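# Roll a carton on the palm until its label is up

## Task

Using only the right hand (its wrist camera, the camera's post and the arm's final link count as part of the hand), reorient the carton that rests loosely on the upturned palm so that its label points upward. The goal picture shows one acceptable resting position, and rotation about the vertical is irrelevant. The task fails if the carton touches anything other than the hand or leaves it. To finish, the carton must sit still on the palm or fingers without touching the wrist, the camera or its post. The palm must face straight up, and no hand motor may show moving or overload or be building toward a shutdown (a motor dead from the very start is excused). Then declare done. The hand is opened automatically at that point, and the label must still be up with the carton simply lying on the open hand; anything only the grip was holding in place does not count.

## Robot and tools

Robot: one six-joint arm ending in a right hand with sixteen motors. A wrist camera sits on a post at the wrist. A fixed mast on the palm side spans hand-point x +0.05 to +0.10 m and z -0.16 to -0.11 m, and reaches y = +0.06 m. The mast can strike things, including the carton.

Frames. Results report poses in the scene frame, in metres: origin on the table below the arm base, +z up, +y to the left when facing along +x. Orientation is given as end_effector_quat_wxyz. Commands use the hand point's own axes. The hand point sits in front of the palm, where thumb tip meets index and middle tips. +z runs along the straightened fingers toward the tips. +x runs across the palm, away from the thumb. +y points out of the palm face, which lies at y = -0.062 m. Finger knuckles are at z = -0.017 m, and the straight fingertips end 0.139 m beyond them. Bending moves the tips toward +y. Only the rubber caps on the digit ends grip well. For the finish, the palm face (+y) must point straight up.

The row (24 numbers, each in [-1, 1]):
1-6: dx, dy, dz, rx, ry, rz. These are an offset of the hand point, not a pose. They are expressed in hand-point axes and measured from the pose measured when the action starts. For the first action of a call, that is the last pose a result reported. Scale: 1.0 equals 0.6 m or 180 degrees. rx, ry, rz form a single rotation vector.
7-22: sixteen absolute hinge goals, each a proportion between the hinge's two stops. Order: index_mcp, index_abd, index_pip, index_dip, middle_mcp, middle_abd, middle_pip, middle_dip, ring_mcp, ring_abd, ring_pip, ring_dip, thumb_cmc, thumb_axl, thumb_mcp, thumb_ipl.
- Finger _mcp: toward -1 bends toward the palm. Degrees at +1/-1 are -18/+128; straight at +0.75.
- Finger _abd: toward -1 swings away from the thumb. -60/+60; straight at 0.00.
- Finger _pip: -29/+108; straight at +0.58.
- Finger _dip: -21/+117; straight at +0.70.
- thumb_cmc: toward -1 brings the thumb from beside the palm to in front of it. -20/+120; flat beside the palm at +0.71.
- thumb_axl: rolls the thumb about its length. -27/+140; straight at +0.68.
- thumb_mcp: -69/+109; straight at +0.23.
- thumb_ipl: -77/+108; straight at +0.17.
With thumb_axl straight, thumb_mcp and thumb_ipl toward -1 curl the thumb toward +z. At thumb_axl -0.40 they curl it in the direction thumb_cmc swings.
23: current_limit, the current cap for all hand motors. It runs linearly from 0 mA at -1 to 550 mA at +1, floored at 11 mA. A low cap also slows the hinges and may leave a finger unable to lift itself.
24: speed. Set-points travel at (speed+1)/2 of 5.9 rad/s, floored at 0.001 of that.
Initial values are current_limit +0.4 and speed -0.6. The last written values persist.

execute_actions(actions): a list of actions. Each action is a table of up to 15 rows, one row per 1/30 s control step. A table with fewer rows repeats its final row until the 15 steps are done. Every row's offset is measured from the action's start pose, not from the row before it. An empty list just returns state and images. On each step the command is clipped to within 100 mm and 16 degrees of the measured pose. If position and orientation conflict, position wins. After an action the arm goes no further than the last clipped pose, so a large change needs several actions. Arm motion lags commands by about 0.17 s. HELD in the step list marks a step where part of the row was held back.

move(target, speed, stop_force, blocking): target is one row of the same layout. Its pose part is an offset from the pose in the latest result that shows one. The hand point follows a straight path there and turns the shorter way. speed is in m/s, from 0.002 to 0.5, default 0.25; turning is capped at twice that in rad/s. The path lasts 0.5 to 10 s. The hand point can overshoot the path and lag it. stop_force (optional, 9 to 40 N) ends the path when the wrist sensor feels that much extra resistance along the line toward the target. It is unreliable on moves that rotate, and you should omit it when moving away from a contact. blocking=false returns after 0.5 s, cannot be combined with stop_force, and blocks other motion calls until the move's end shows up in a result. The 'move:' line reports the ending (done, contact, held, off_target, moving, fault), the limits that acted (paced, held), and the distance left to the target.

wait(seconds, 0 to 10): runs the scene while the last command holds. stop(): brakes a running move. zoom_image(camera, region [x0, y0, x1, y1] in pixels, at most 504x504): enlarges part of the latest image from cam_head_left, cam_head_right, cam_high, cam_low or cam_wrist (each 504x504). show_instructions(): shows the reference images. finished_scene(scene): declares done for the current scene number (here 1) and cannot be undone.

Result lines: the state line (pose, velocities); Hand target (where the controller is driving); Wrist force and Wrist torque along hand-point axes. These have an offset of up to about 4 N and noise, saturate near 50 N, and may read 'no reading'. Per-motor entries follow the motor order above: hand_goal, hand_measured, hand_current_ma (positive pushes toward -1), and hand_state (moving, goal, blocked, overload). 'pose unreachable' means the clearance check altered the command.

Cautions: a finger presses only while its goal lies beyond the object's surface. A motor drawing 495 mA or more accumulates seconds toward a 5 s shutdown, after which it is off for 10 s. Arm torque limits are 133 N m for the shoulder pan, shoulder lift and elbow, and 24.9 N m for each wrist joint. Any outside force of 150 N causes a fault stop, which halts the arm for 10 s and drops the remaining calls. After a HAND FAULT line the later calls in that reply are not run. Motors warn at 70 °C and brake at 85 °C. The simulation keeps running while you compose a reply. The carton may get brief random nudges. Avoid letting it roll off, touch the mast or table, or get flung by fast wrist turns. Keep the palm up at the end, with fingers relaxed so no motor is straining.

Each tool is called after ">>>" as name(argument=value, ...), one argument or row to a line, values as JSON.

Reference images:

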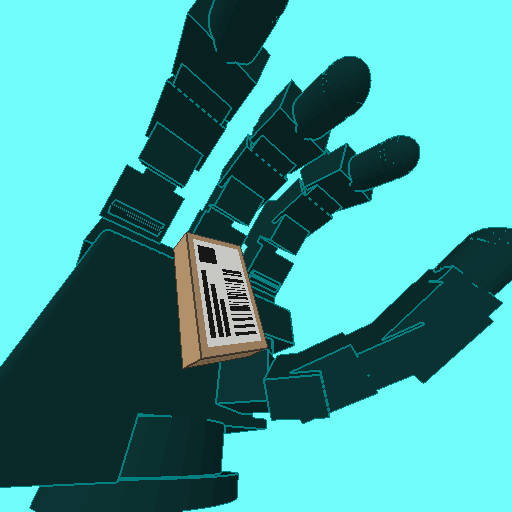

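## Session

>>> execute_actions(
  actions=[],
)

Scene clock: 0.00 s.
end_effector_position=(+0.6047, +0.0419, +0.4805) hand_goal=(+0.046, +0.000, -0.008, +0.280, +0.046, +0.000, -0.008, +0.280, +0.046, +0.000, -0.008, +0.280, -0.104, +0.266, +0.032, -0.018) hand_measured=(+0.060, +0.000, -0.006, +0.282, +0.062, +0.000, -0.004, +0.282, +0.060, +0.000, -0.004, +0.282, -0.092, +0.270, +0.034, -0.016) hand_current_ma=(+82, +0, +15, +14, +90, +0, +16, +13, +82, +0, +16, +14, +63, +29, +12, +11) hand_state=(goal, goal, goal, goal, goal, goal, goal, goal, goal, goal, goal, goal, goal, goal, goal, goal) hand_current_limit=0.40 hand_speed=-0.60 end_effector_quat_wxyz=(+0.506, +0.477, +0.520, +0.496) end_effector_velocity=(+0.000, -0.001, +0.000) end_effector_angular_velocity=(-0.002, -0.001, -0.001)
Joint positions: [-0.19  -1.156  2.229 -4.203 -1.32  -0.054]
Joint velocities: [-0.002 -0.    -0.001  0.     0.    -0.002]
Wrist force (N, on the end effector, along its own x y z axes, offset not removed): no reading
Wrist torque (N m, same axes, about the end effector's origin, offset not removed): no reading
Hand target: +0.605, +0.042, +0.481; +0.506, +0.477, +0.520, +0.496

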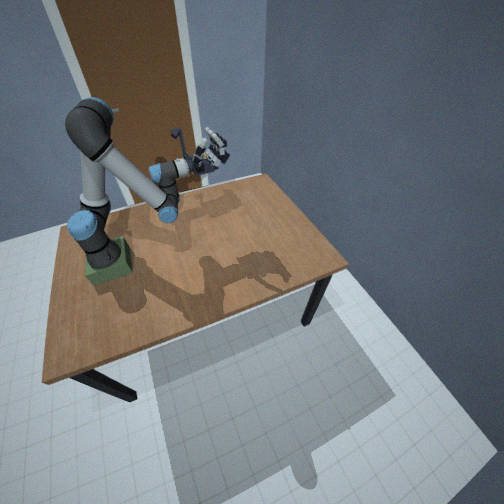

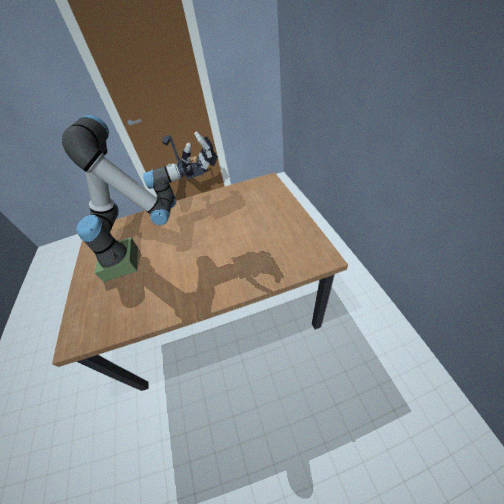

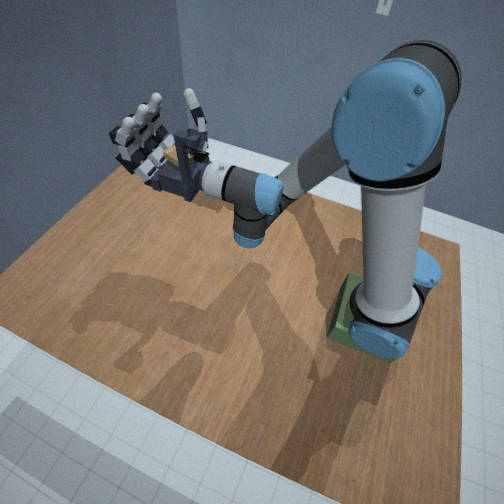

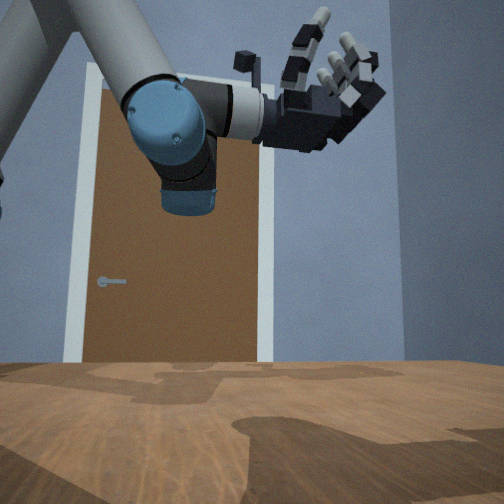

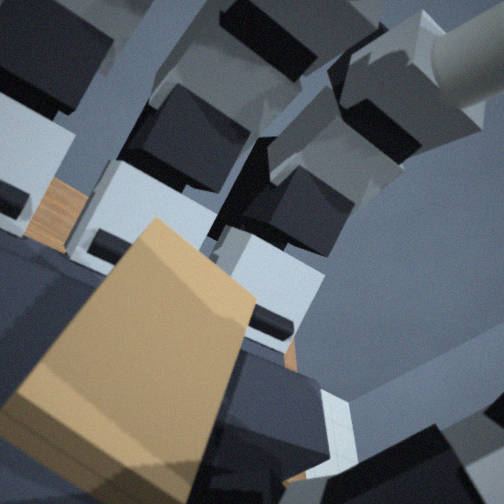

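>>> zoom_image(
  camera="cam_high",
  region=[90, 70, 250, 230],
)

>>> zoom_image(
  camera="cam_head_left",
  region=[150, 110, 250, 210],
)

Region (90, 70, 250, 230) of cam_high's 504x504 image, scaled by 3.150, with more detail than that image has.

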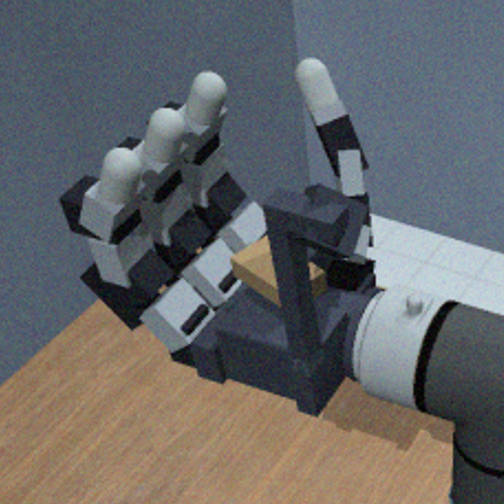

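Region (150, 110, 250, 210) of cam_head_left's 504x504 image, scaled by 5.040, with more detail than that image has.

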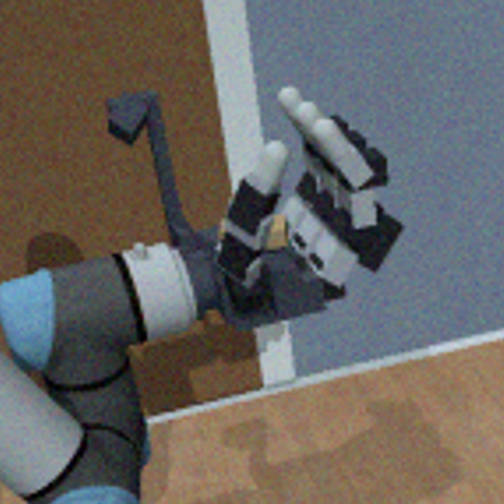

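>>> move(
  target=[0,0,0,0.06,0,0, 0.72,-0.05,0.5,-0.3, 0.72,0.05,0.5,-0.3, 0.72,0.1,0.5,-0.3, -0.104,0.266,0.032,-0.018, 0.4,-0.5],
  speed=0.15,
)

>>> zoom_image(
  camera="cam_high",
  region=[70, 70, 250, 250],
)

Scene clock: 12.37 s.
end_effector_position=(+0.6046, +0.0418, +0.4805) hand_goal=(+0.720, -0.050, +0.500, -0.300, +0.720, +0.050, +0.500, -0.300, +0.720, +0.100, +0.500, -0.300, -0.104, +0.266, +0.032, -0.018) hand_measured=(+0.728, -0.048, +0.500, -0.296, +0.730, +0.046, +0.500, -0.296, +0.728, +0.098, +0.500, -0.296, -0.092, +0.270, +0.034, -0.016) hand_current_ma=(+51, +12, +3, +18, +56, -16, +3, +18, +51, -14, +3, +19, +63, +29, +7, +10) hand_state=(goal, goal, goal, goal, goal, goal, goal, goal, goal, goal, goal, goal, goal, goal, goal, goal) hand_current_limit=0.40 hand_speed=-0.50 end_effector_quat_wxyz=(+0.459, +0.522, +0.564, +0.445) end_effector_velocity=(-0.000, -0.000, +0.001) end_effector_angular_velocity=(-0.000, +0.011, -0.000)
Joint positions: [-0.192 -1.325  2.287 -3.898 -1.333 -0.101]
Joint velocities: [-0.    -0.013  0.001  0.023 -0.    -0.003]
Wrist force (N, on the end effector, along its own x y z axes, offset not removed): [0.2 -0.4 -0.7]
Wrist torque (N m, same axes, about the end effector's origin, offset not removed): [0.08 0.02 -0.20]
Hand target: +0.605, +0.042, +0.481; +0.459, +0.523, +0.564, +0.445
Off the commanded pose: 0.000 m, 0 deg.
move: done

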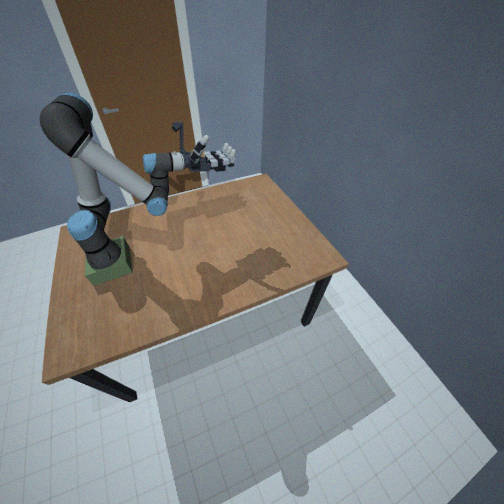

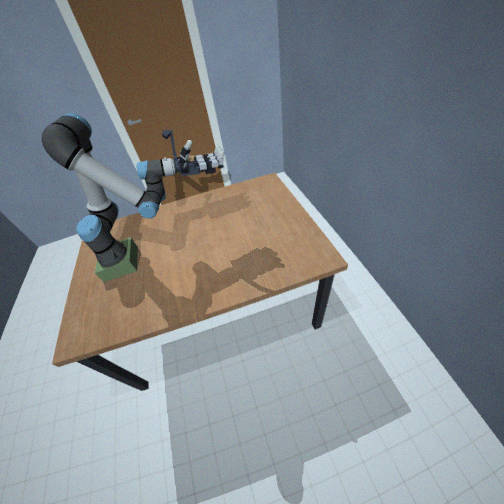

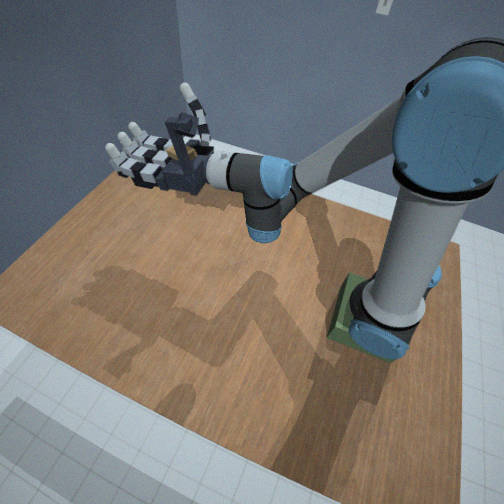

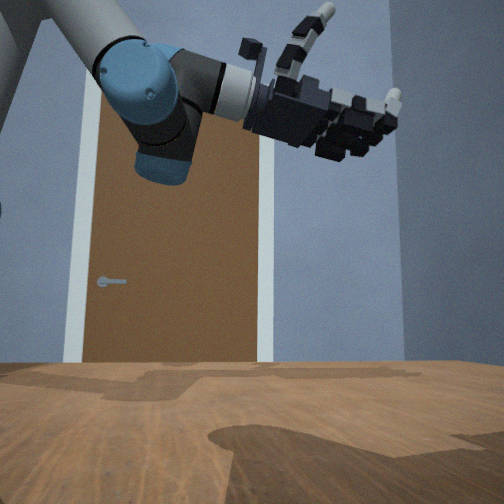

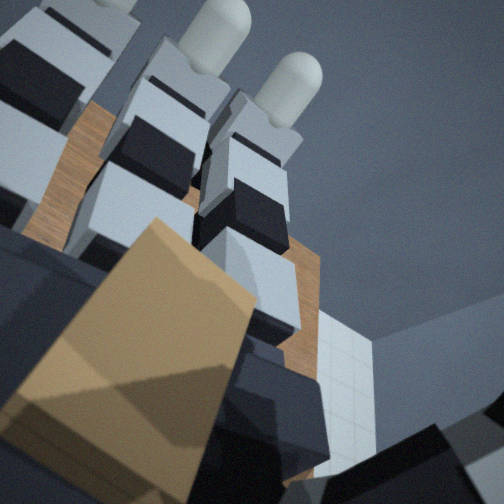

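Region (70, 70, 250, 250) of cam_high's 504x504 image, scaled by 2.800, with more detail than that image has.

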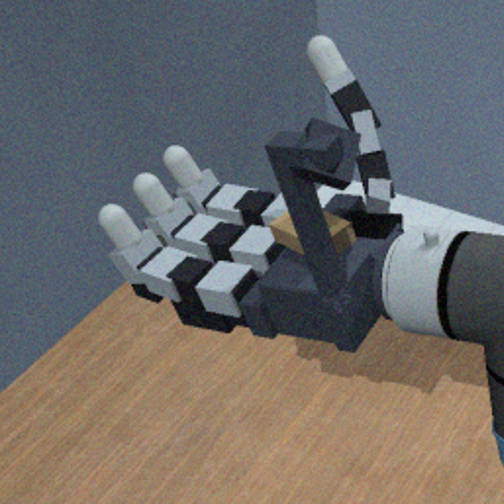

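>>> move(
  target=[0,0,0,0.07,0,-0.015, 0.72,-0.1,0.45,-0.55, 0.74,0.03,0.45,-0.55, 0.72,0.15,0.45,-0.55, -0.104,0.266,0.032,-0.018, 0.4,-0.5],
  speed=0.08,
)

Scene clock: 19.33 s.
end_effector_position=(+0.6047, +0.0417, +0.4805) hand_goal=(+0.720, -0.100, +0.450, -0.550, +0.740, +0.030, +0.450, -0.550, +0.720, +0.150, +0.450, -0.550, -0.104, +0.266, +0.032, -0.018) hand_measured=(+0.728, -0.098, +0.460, -0.546, +0.750, +0.032, +0.460, -0.546, +0.730, +0.146, +0.460, -0.546, -0.094, +0.270, +0.032, -0.016) hand_current_ma=(+51, +12, +46, +16, +57, +13, +47, +16, +51, -18, +48, +16, +56, +29, -1, +8) hand_state=(goal, goal, goal, goal, goal, goal, goal, goal, goal, goal, goal, goal, goal, goal, goal, goal) hand_current_limit=0.40 hand_speed=-0.50 end_effector_quat_wxyz=(+0.410, +0.556, +0.621, +0.370) end_effector_velocity=(-0.000, +0.000, +0.001) end_effector_angular_velocity=(-0.004, +0.010, -0.000)
Joint positions: [-0.194 -1.515  2.29  -3.49  -1.363 -0.198]
Joint velocities: [ 0.001 -0.011 -0.003  0.024 -0.004 -0.005]
Wrist force (N, on the end effector, along its own x y z axes, offset not removed): [0.7 0.5 -0.6]
Wrist torque (N m, same axes, about the end effector's origin, offset not removed): [0.24 -0.14 -0.15]
Hand target: +0.605, +0.042, +0.481; +0.410, +0.556, +0.621, +0.370
Off the commanded pose: 0.000 m, 0 deg.
move: done

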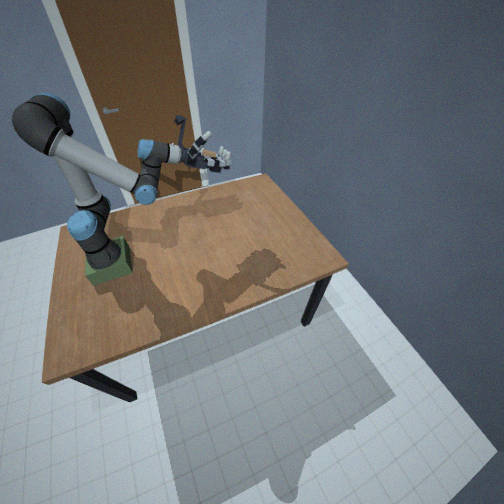

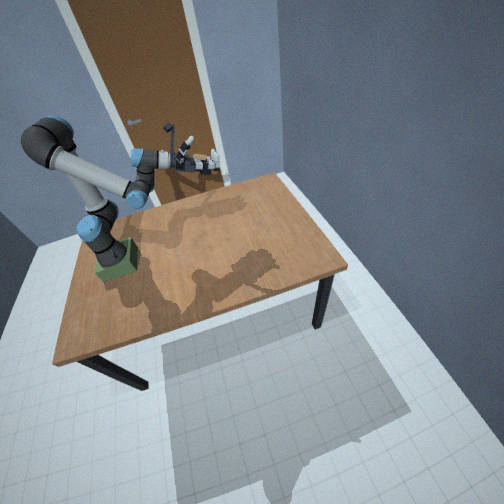

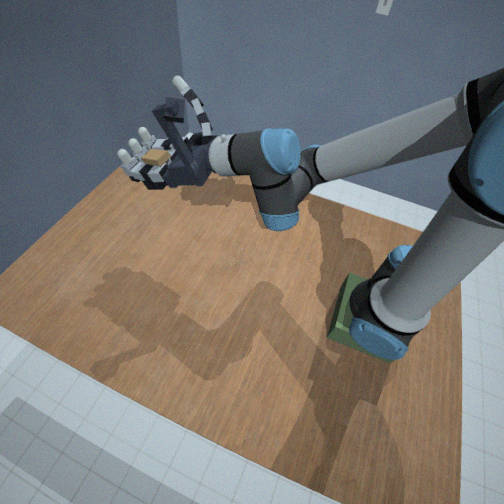

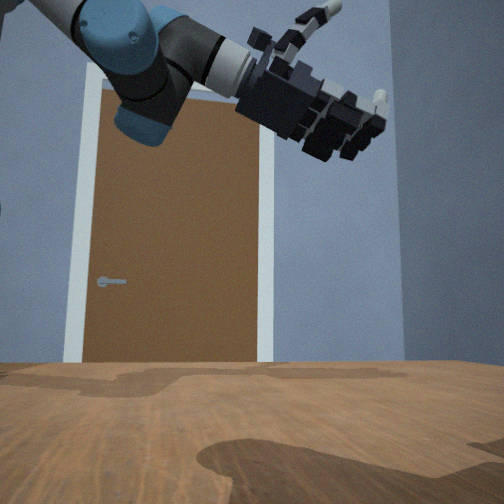

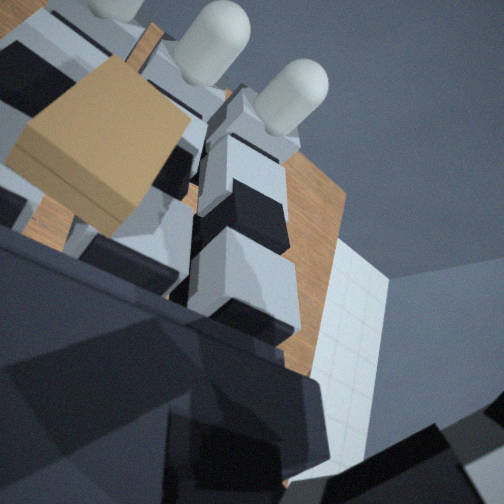

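>>> move(
  target=[0,0,0,0.095,0,0.04, 0.1,-0.1,0.5,-0.5, 0.1,0.0,0.5,-0.5, 0.08,0.12,0.5,-0.5, -0.104,0.266,0.032,-0.018, 0.4,-0.8],
  speed=0.1,
)

Scene clock: 25.60 s.
end_effector_position=(+0.6047, +0.0417, +0.4805) hand_goal=(+0.100, -0.100, +0.500, -0.500, +0.100, +0.000, +0.500, -0.500, +0.080, +0.120, +0.500, -0.500, -0.104, +0.266, +0.032, -0.018) hand_measured=(+0.124, -0.098, +0.500, -0.502, +0.128, +0.002, +0.500, -0.502, +0.108, +0.122, +0.500, -0.502, -0.094, +0.270, +0.032, -0.016) hand_current_ma=(+137, +12, +0, -14, +152, +13, +0, -14, +160, +9, +4, -15, +56, +29, -6, +8) hand_state=(blocked, goal, goal, goal, blocked, goal, goal, goal, blocked, goal, goal, goal, goal, goal, goal, goal) hand_current_limit=0.40 hand_speed=-0.80 end_effector_quat_wxyz=(+0.299, +0.648, +0.633, +0.299) end_effector_velocity=(+0.001, +0.001, -0.001) end_effector_angular_velocity=(+0.006, +0.012, +0.001)
Joint positions: [-0.146 -1.682  2.17  -2.909 -1.448 -0.094]
Joint velocities: [ 0.002 -0.002 -0.007  0.021  0.001  0.004]
Wrist force (N, on the end effector, along its own x y z axes, offset not removed): [0.2 -0.5 -0.6]
Wrist torque (N m, same axes, about the end effector's origin, offset not removed): [0.21 -0.05 -0.17]
Hand target: +0.605, +0.042, +0.480; +0.299, +0.649, +0.633, +0.299
Off the commanded pose: 0.000 m, 0 deg.
move: done

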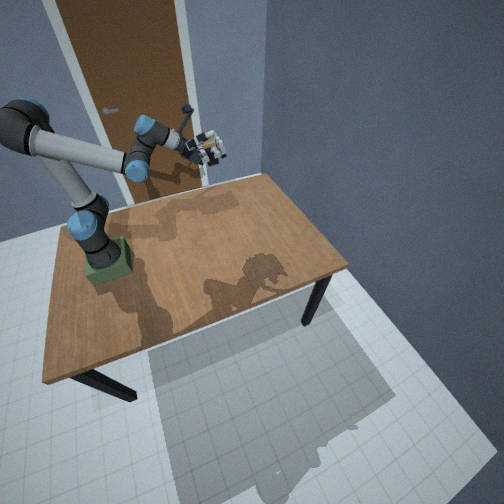

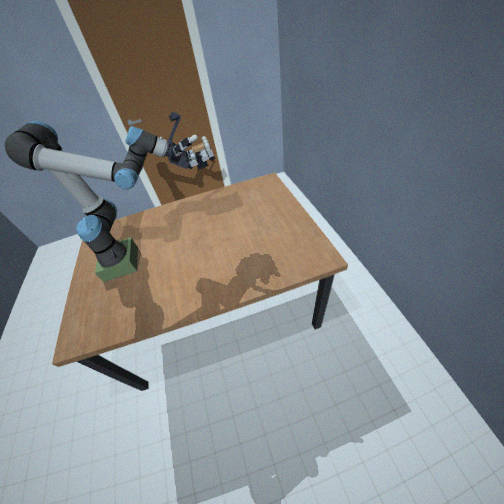

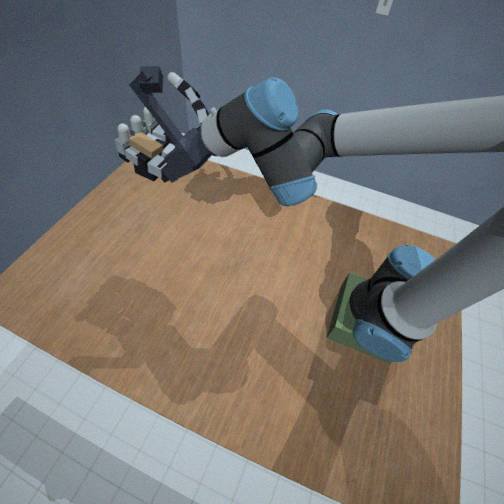

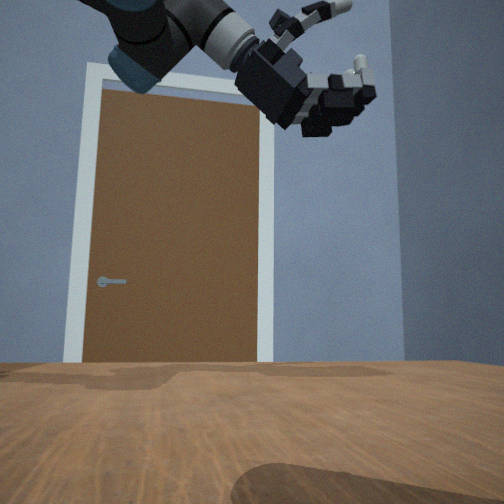

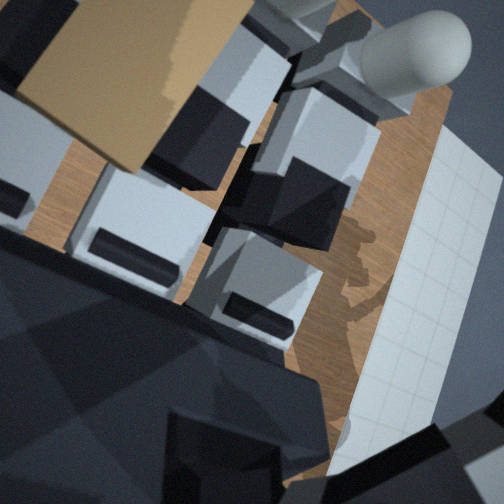

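Now fingers to 90°, opening tips a bit.

>>> move(
  target=[0,0,0,0.0,0,0.0, -0.5,-0.05,0.58,0.3, -0.5,0.0,0.58,0.3, -0.52,0.08,0.58,0.3, 0.1,0.266,0.032,-0.018, 0.4,-0.82],
  speed=0.1,
)

>>> zoom_image(
  camera="cam_high",
  region=[80, 50, 240, 210],
)

Scene clock: 30.83 s.
end_effector_position=(+0.6047, +0.0417, +0.4805) hand_goal=(-0.500, -0.050, +0.580, +0.300, -0.500, +0.000, +0.580, +0.300, -0.520, +0.080, +0.580, +0.300, +0.100, +0.266, +0.032, -0.018) hand_measured=(-0.482, -0.052, +0.580, +0.298, -0.478, +0.002, +0.580, +0.298, -0.500, +0.084, +0.580, +0.296, +0.104, +0.270, +0.030, -0.016) hand_current_ma=(+105, -14, +0, -15, +121, +13, +0, -15, +110, +16, -1, -15, +18, +29, -7, +7) hand_state=(goal, goal, goal, goal, blocked, goal, goal, goal, goal, goal, goal, goal, goal, goal, goal, goal) hand_current_limit=0.40 hand_speed=-0.82 end_effector_quat_wxyz=(+0.299, +0.648, +0.633, +0.299) end_effector_velocity=(+0.000, +0.001, -0.000) end_effector_angular_velocity=(+0.000, -0.000, +0.001)
Joint positions: [-0.146 -1.682  2.17  -2.909 -1.448 -0.094]
Joint velocities: [ 0.001  0.001  0.    -0.001 -0.     0.001]
Wrist force (N, on the end effector, along its own x y z axes, offset not removed): [0.0 0.2 -2.0]
Wrist torque (N m, same axes, about the end effector's origin, offset not removed): [0.33 0.11 -0.19]
Hand target: +0.605, +0.042, +0.480; +0.299, +0.648, +0.633, +0.299
Off the commanded pose: 0.000 m, 0 deg.
move: done

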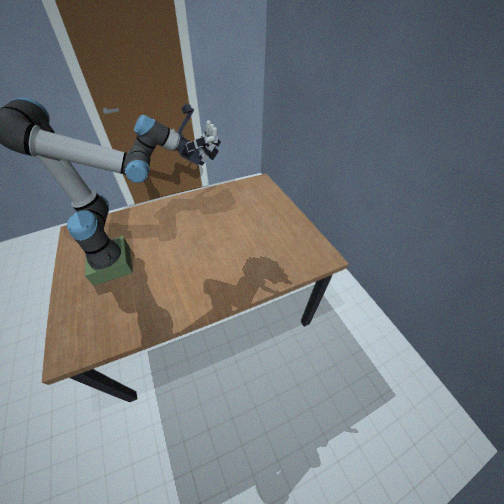

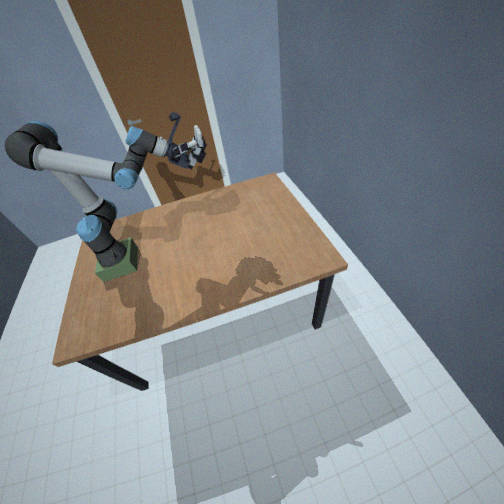

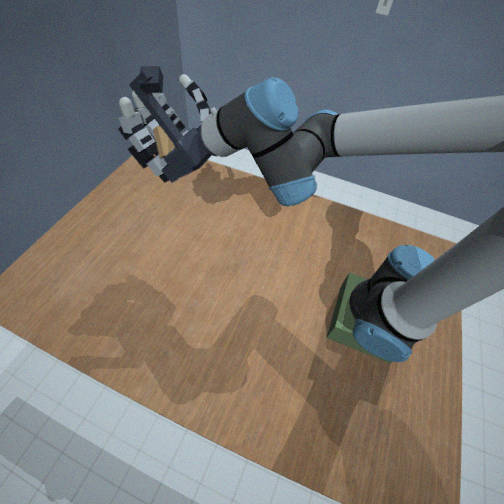

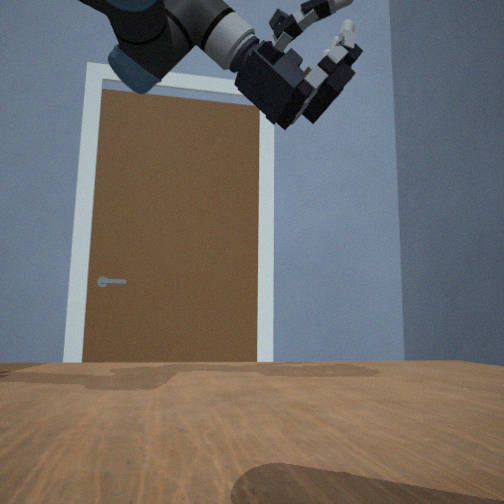

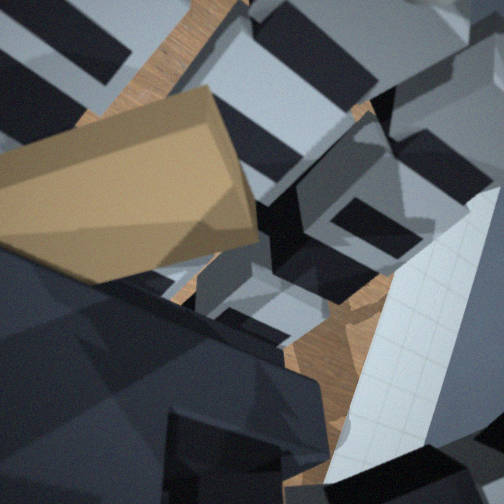

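Region (80, 50, 240, 210) of cam_high's 504x504 image, scaled by 3.150, with more detail than that image has.

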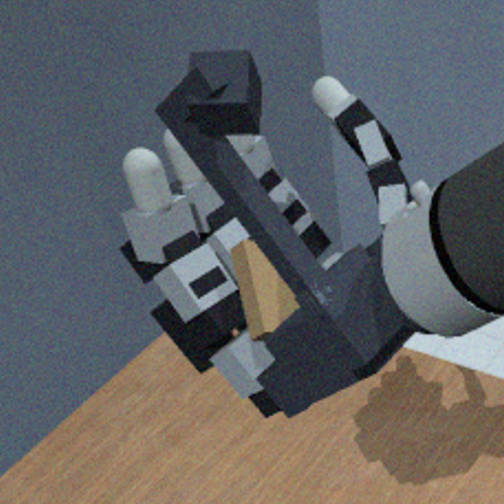

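>>> move(
  target=[0,0,0,-0.1,0,0.0, -0.9,-0.05,0.5,0.5, -0.9,0.0,0.5,0.5, -0.9,0.08,0.5,0.5, 0.1,0.266,0.032,-0.018, 0.2,-0.85],
  speed=0.1,
)

>>> zoom_image(
  camera="cam_high",
  region=[80, 50, 240, 210],
)

Scene clock: 35.27 s.
end_effector_position=(+0.6046, +0.0416, +0.4805) hand_goal=(-0.900, -0.050, +0.500, +0.500, -0.900, +0.000, +0.500, +0.500, -0.900, +0.080, +0.500, +0.500, +0.100, +0.266, +0.032, -0.018) hand_measured=(-0.898, -0.052, +0.502, +0.496, -0.674, +0.002, +0.504, +0.496, -0.678, +0.080, +0.504, +0.496, +0.104, +0.270, +0.030, -0.016) hand_current_ma=(+9, -14, +12, -16, +330, +13, +20, -15, +330, +1, +20, -16, +24, +29, -7, +7) hand_state=(goal, goal, goal, goal, blocked, goal, goal, goal, blocked, goal, goal, goal, goal, goal, goal, goal) hand_current_limit=0.20 hand_speed=-0.85 end_effector_quat_wxyz=(+0.396, +0.594, +0.579, +0.394) end_effector_velocity=(+0.001, +0.001, -0.001) end_effector_angular_velocity=(+0.000, -0.011, +0.001)
Joint positions: [-0.151 -1.496  2.28  -3.519 -1.42  -0.054]
Joint velocities: [ 0.001  0.012  0.    -0.023  0.     0.002]
Wrist force (N, on the end effector, along its own x y z axes, offset not removed): [-0.4 -0.2 -0.9]
Wrist torque (N m, same axes, about the end effector's origin, offset not removed): [0.05 0.07 -0.25]
Hand target: +0.605, +0.042, +0.480; +0.397, +0.594, +0.579, +0.394
Off the commanded pose: 0.000 m, 0 deg.
move: done

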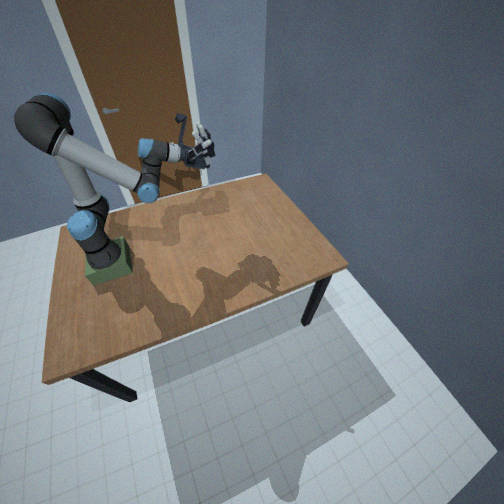

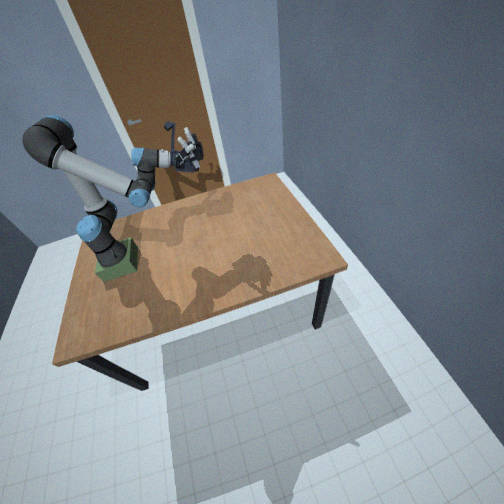

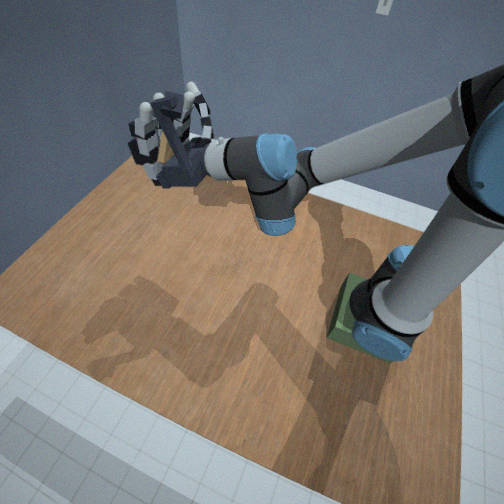

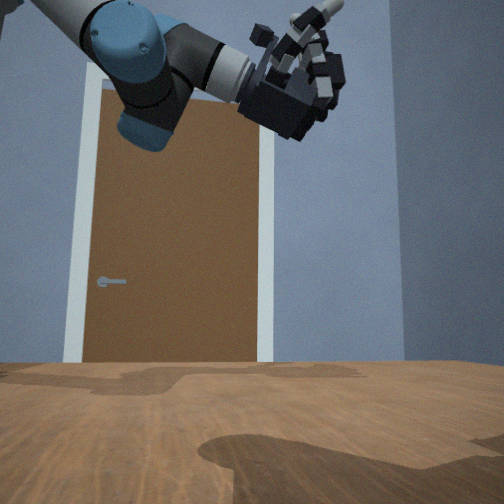

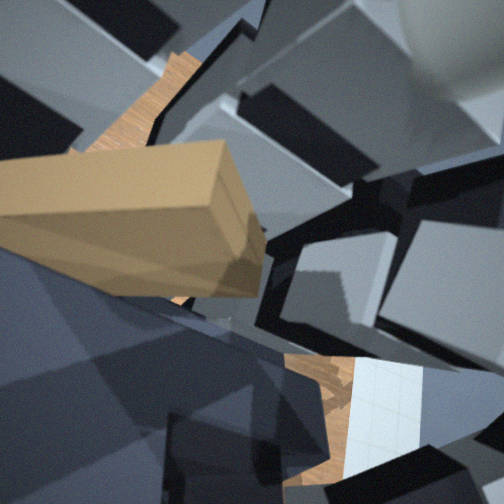

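Region (80, 50, 240, 210) of cam_high's 504x504 image, scaled by 3.150, with more detail than that image has.

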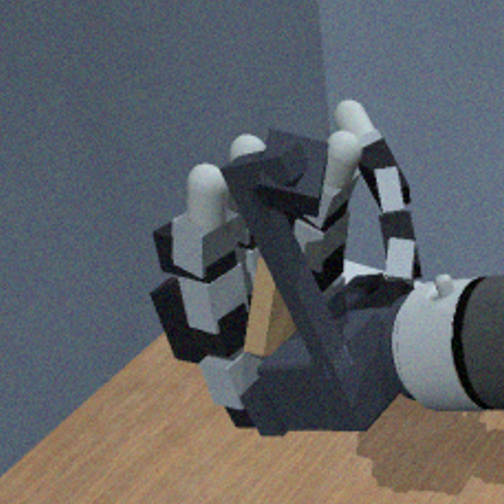

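>>> move(
  target=[0,0,0,-0.175,0,0.0, -0.6,-0.05,0.5,0.5, -0.8,0.0,0.5,0.5, -0.8,0.08,0.5,0.5, -0.1,0.266,0.032,-0.018, 0.2,-0.85],
  speed=0.15,
)

>>> move(
  target=[0,0,0,0,0,0.0, -0.4,-0.05,0.0,0.5, -0.4,0.0,-0.1,0.5, -0.4,0.08,0.0,0.5, -0.1,0.266,0.032,-0.018, 0.2,-0.85],
)

>>> zoom_image(
  camera="cam_high",
  region=[80, 70, 240, 230],
)

Scene clock: 43.03 s.
end_effector_position=(+0.6045, +0.0417, +0.4805) hand_goal=(-0.600, -0.050, +0.500, +0.500, -0.800, +0.000, +0.500, +0.500, -0.800, +0.080, +0.500, +0.500, -0.100, +0.266, +0.032, -0.018) hand_measured=(-0.602, -0.052, +0.502, +0.496, -0.676, +0.002, +0.502, +0.496, -0.680, +0.080, +0.502, +0.496, -0.088, +0.270, +0.030, -0.016) hand_current_ma=(-8, -14, +9, -16, +330, +13, +8, -15, +330, -4, +8, -16, +71, +29, -7, +7) hand_state=(goal, goal, goal, goal, blocked, goal, goal, goal, blocked, goal, goal, goal, goal, goal, goal, goal) hand_current_limit=0.20 hand_speed=-0.85 end_effector_quat_wxyz=(+0.543, +0.464, +0.450, +0.536) end_effector_velocity=(+0.000, +0.000, +0.000) end_effector_angular_velocity=(-0.001, -0.011, -0.001)
Joint positions: [-0.136 -1.022  2.135 -4.404 -1.429  0.031]
Joint velocities: [ 0.002  0.008 -0.007 -0.012 -0.003  0.   ]
Wrist force (N, on the end effector, along its own x y z axes, offset not removed): [-0.8 -1.2 -0.7]
Wrist torque (N m, same axes, about the end effector's origin, offset not removed): [-0.23 0.09 -0.37]
Hand target: +0.605, +0.042, +0.480; +0.543, +0.464, +0.450, +0.536
Off the commanded pose: 0.000 m, 0 deg.
move: done

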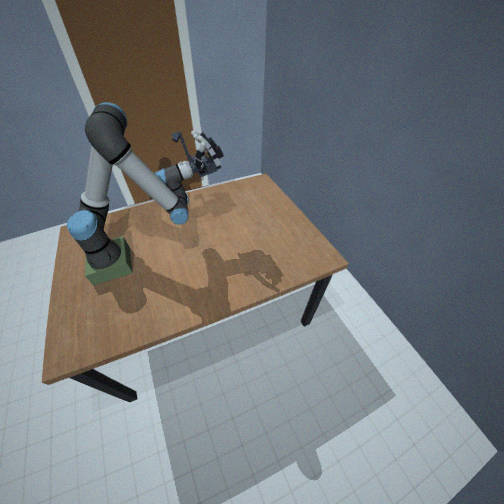

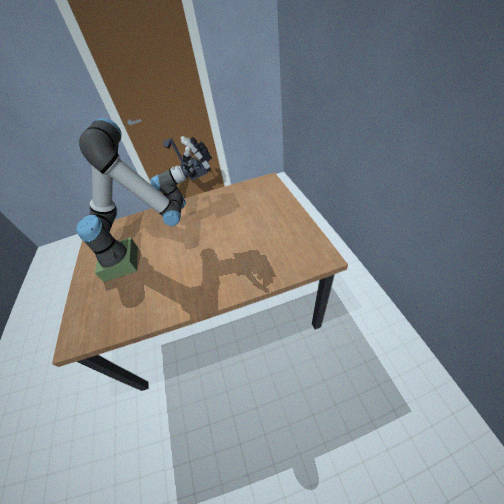

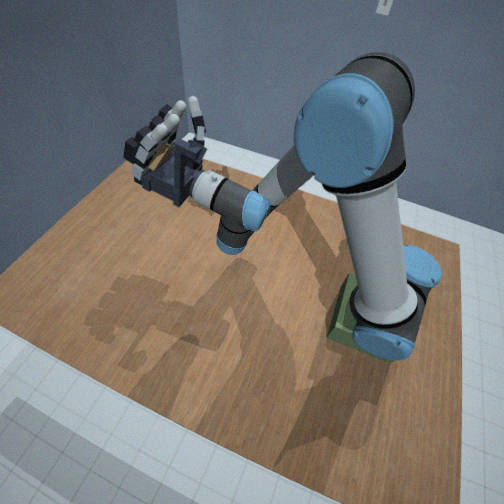

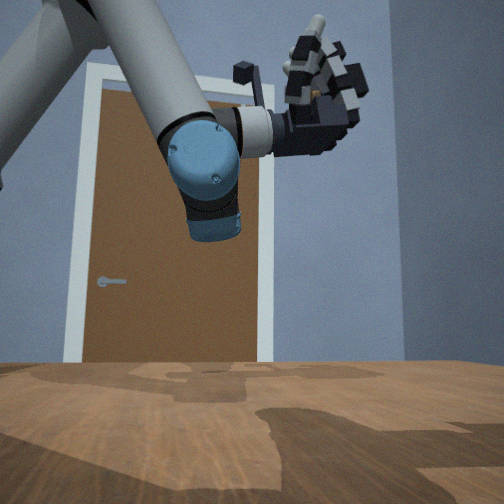

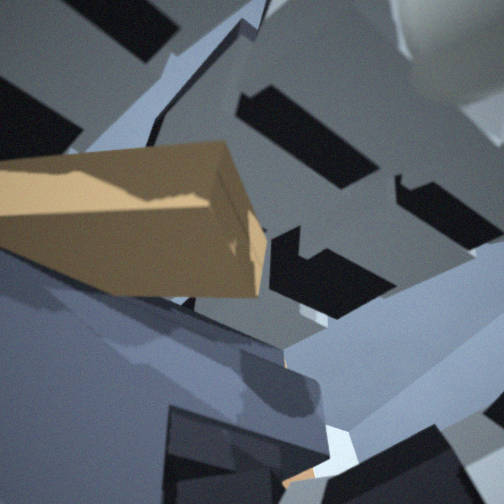

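Scene clock: 44.93 s.
end_effector_position=(+0.6045, +0.0417, +0.4805) hand_goal=(-0.400, -0.050, +0.000, +0.500, -0.400, +0.000, -0.100, +0.500, -0.400, +0.080, +0.000, +0.500, -0.100, +0.266, +0.032, -0.018) hand_measured=(-0.404, -0.052, +0.000, +0.496, -0.406, +0.002, -0.100, +0.496, -0.404, +0.080, +0.000, +0.496, -0.088, +0.270, +0.030, -0.016) hand_current_ma=(-21, -14, +3, -16, -28, +13, +2, -15, -26, -4, +4, -16, +70, +29, -7, +7) hand_state=(goal, goal, goal, goal, goal, goal, goal, goal, goal, goal, goal, goal, goal, goal, goal, goal) hand_current_limit=0.20 hand_speed=-0.85 end_effector_quat_wxyz=(+0.543, +0.464, +0.451, +0.536) end_effector_velocity=(-0.000, +0.001, +0.000) end_effector_angular_velocity=(+0.000, -0.002, +0.003)
Joint positions: [-0.136 -1.022  2.135 -4.404 -1.429  0.031]
Joint velocities: [ 0.002  0.    -0.    -0.002  0.001  0.001]
Wrist force (N, on the end effector, along its own x y z axes, offset not removed): [0.6 0.7 -1.5]
Wrist torque (N m, same axes, about the end effector's origin, offset not removed): [0.10 0.02 -0.18]
Hand target: +0.605, +0.042, +0.480; +0.543, +0.464, +0.450, +0.536
Off the commanded pose: 0.000 m, 0 deg.
move: done

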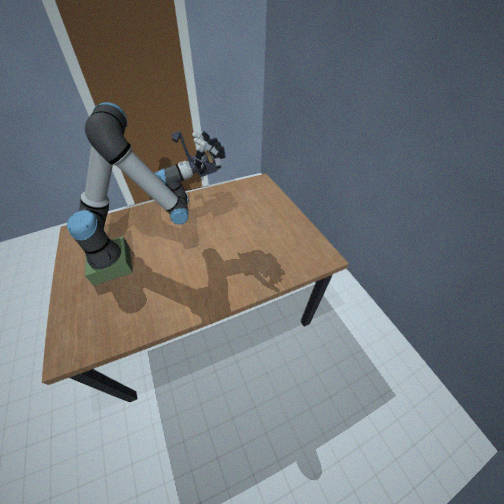

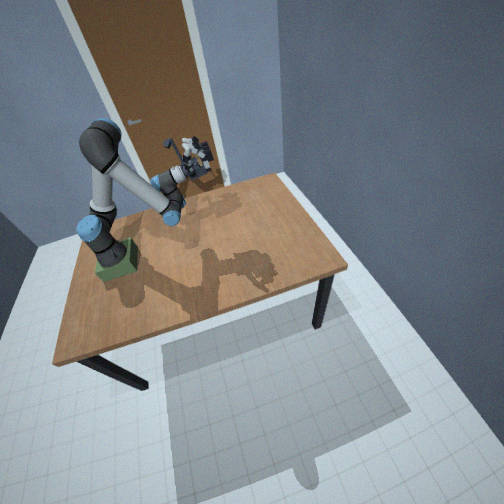

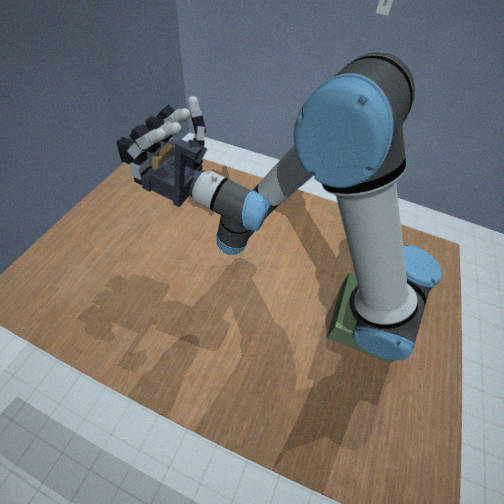

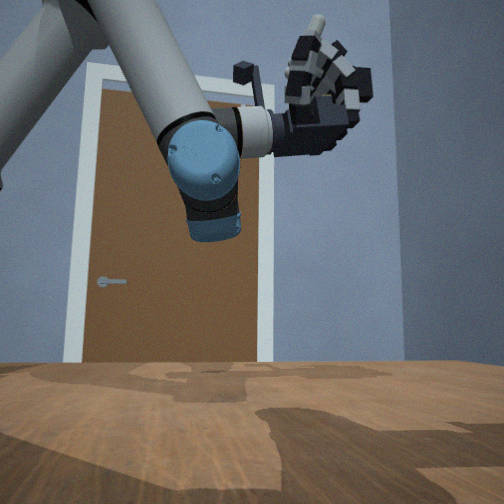

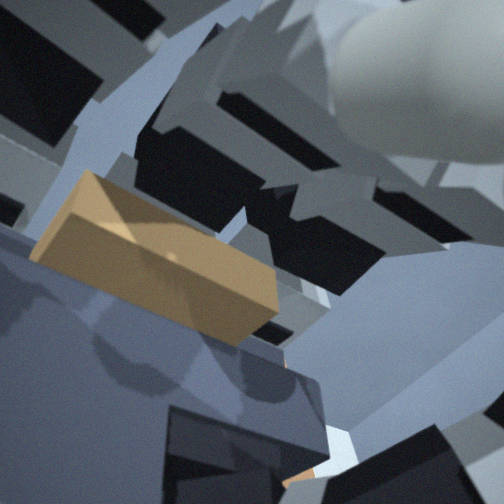

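Region (80, 70, 240, 230) of cam_high's 504x504 image, scaled by 3.150, with more detail than that image has.

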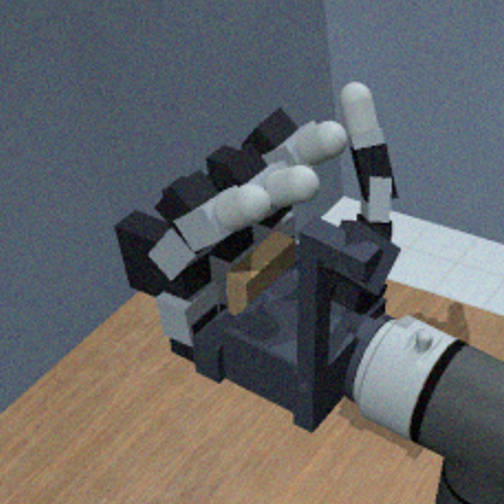

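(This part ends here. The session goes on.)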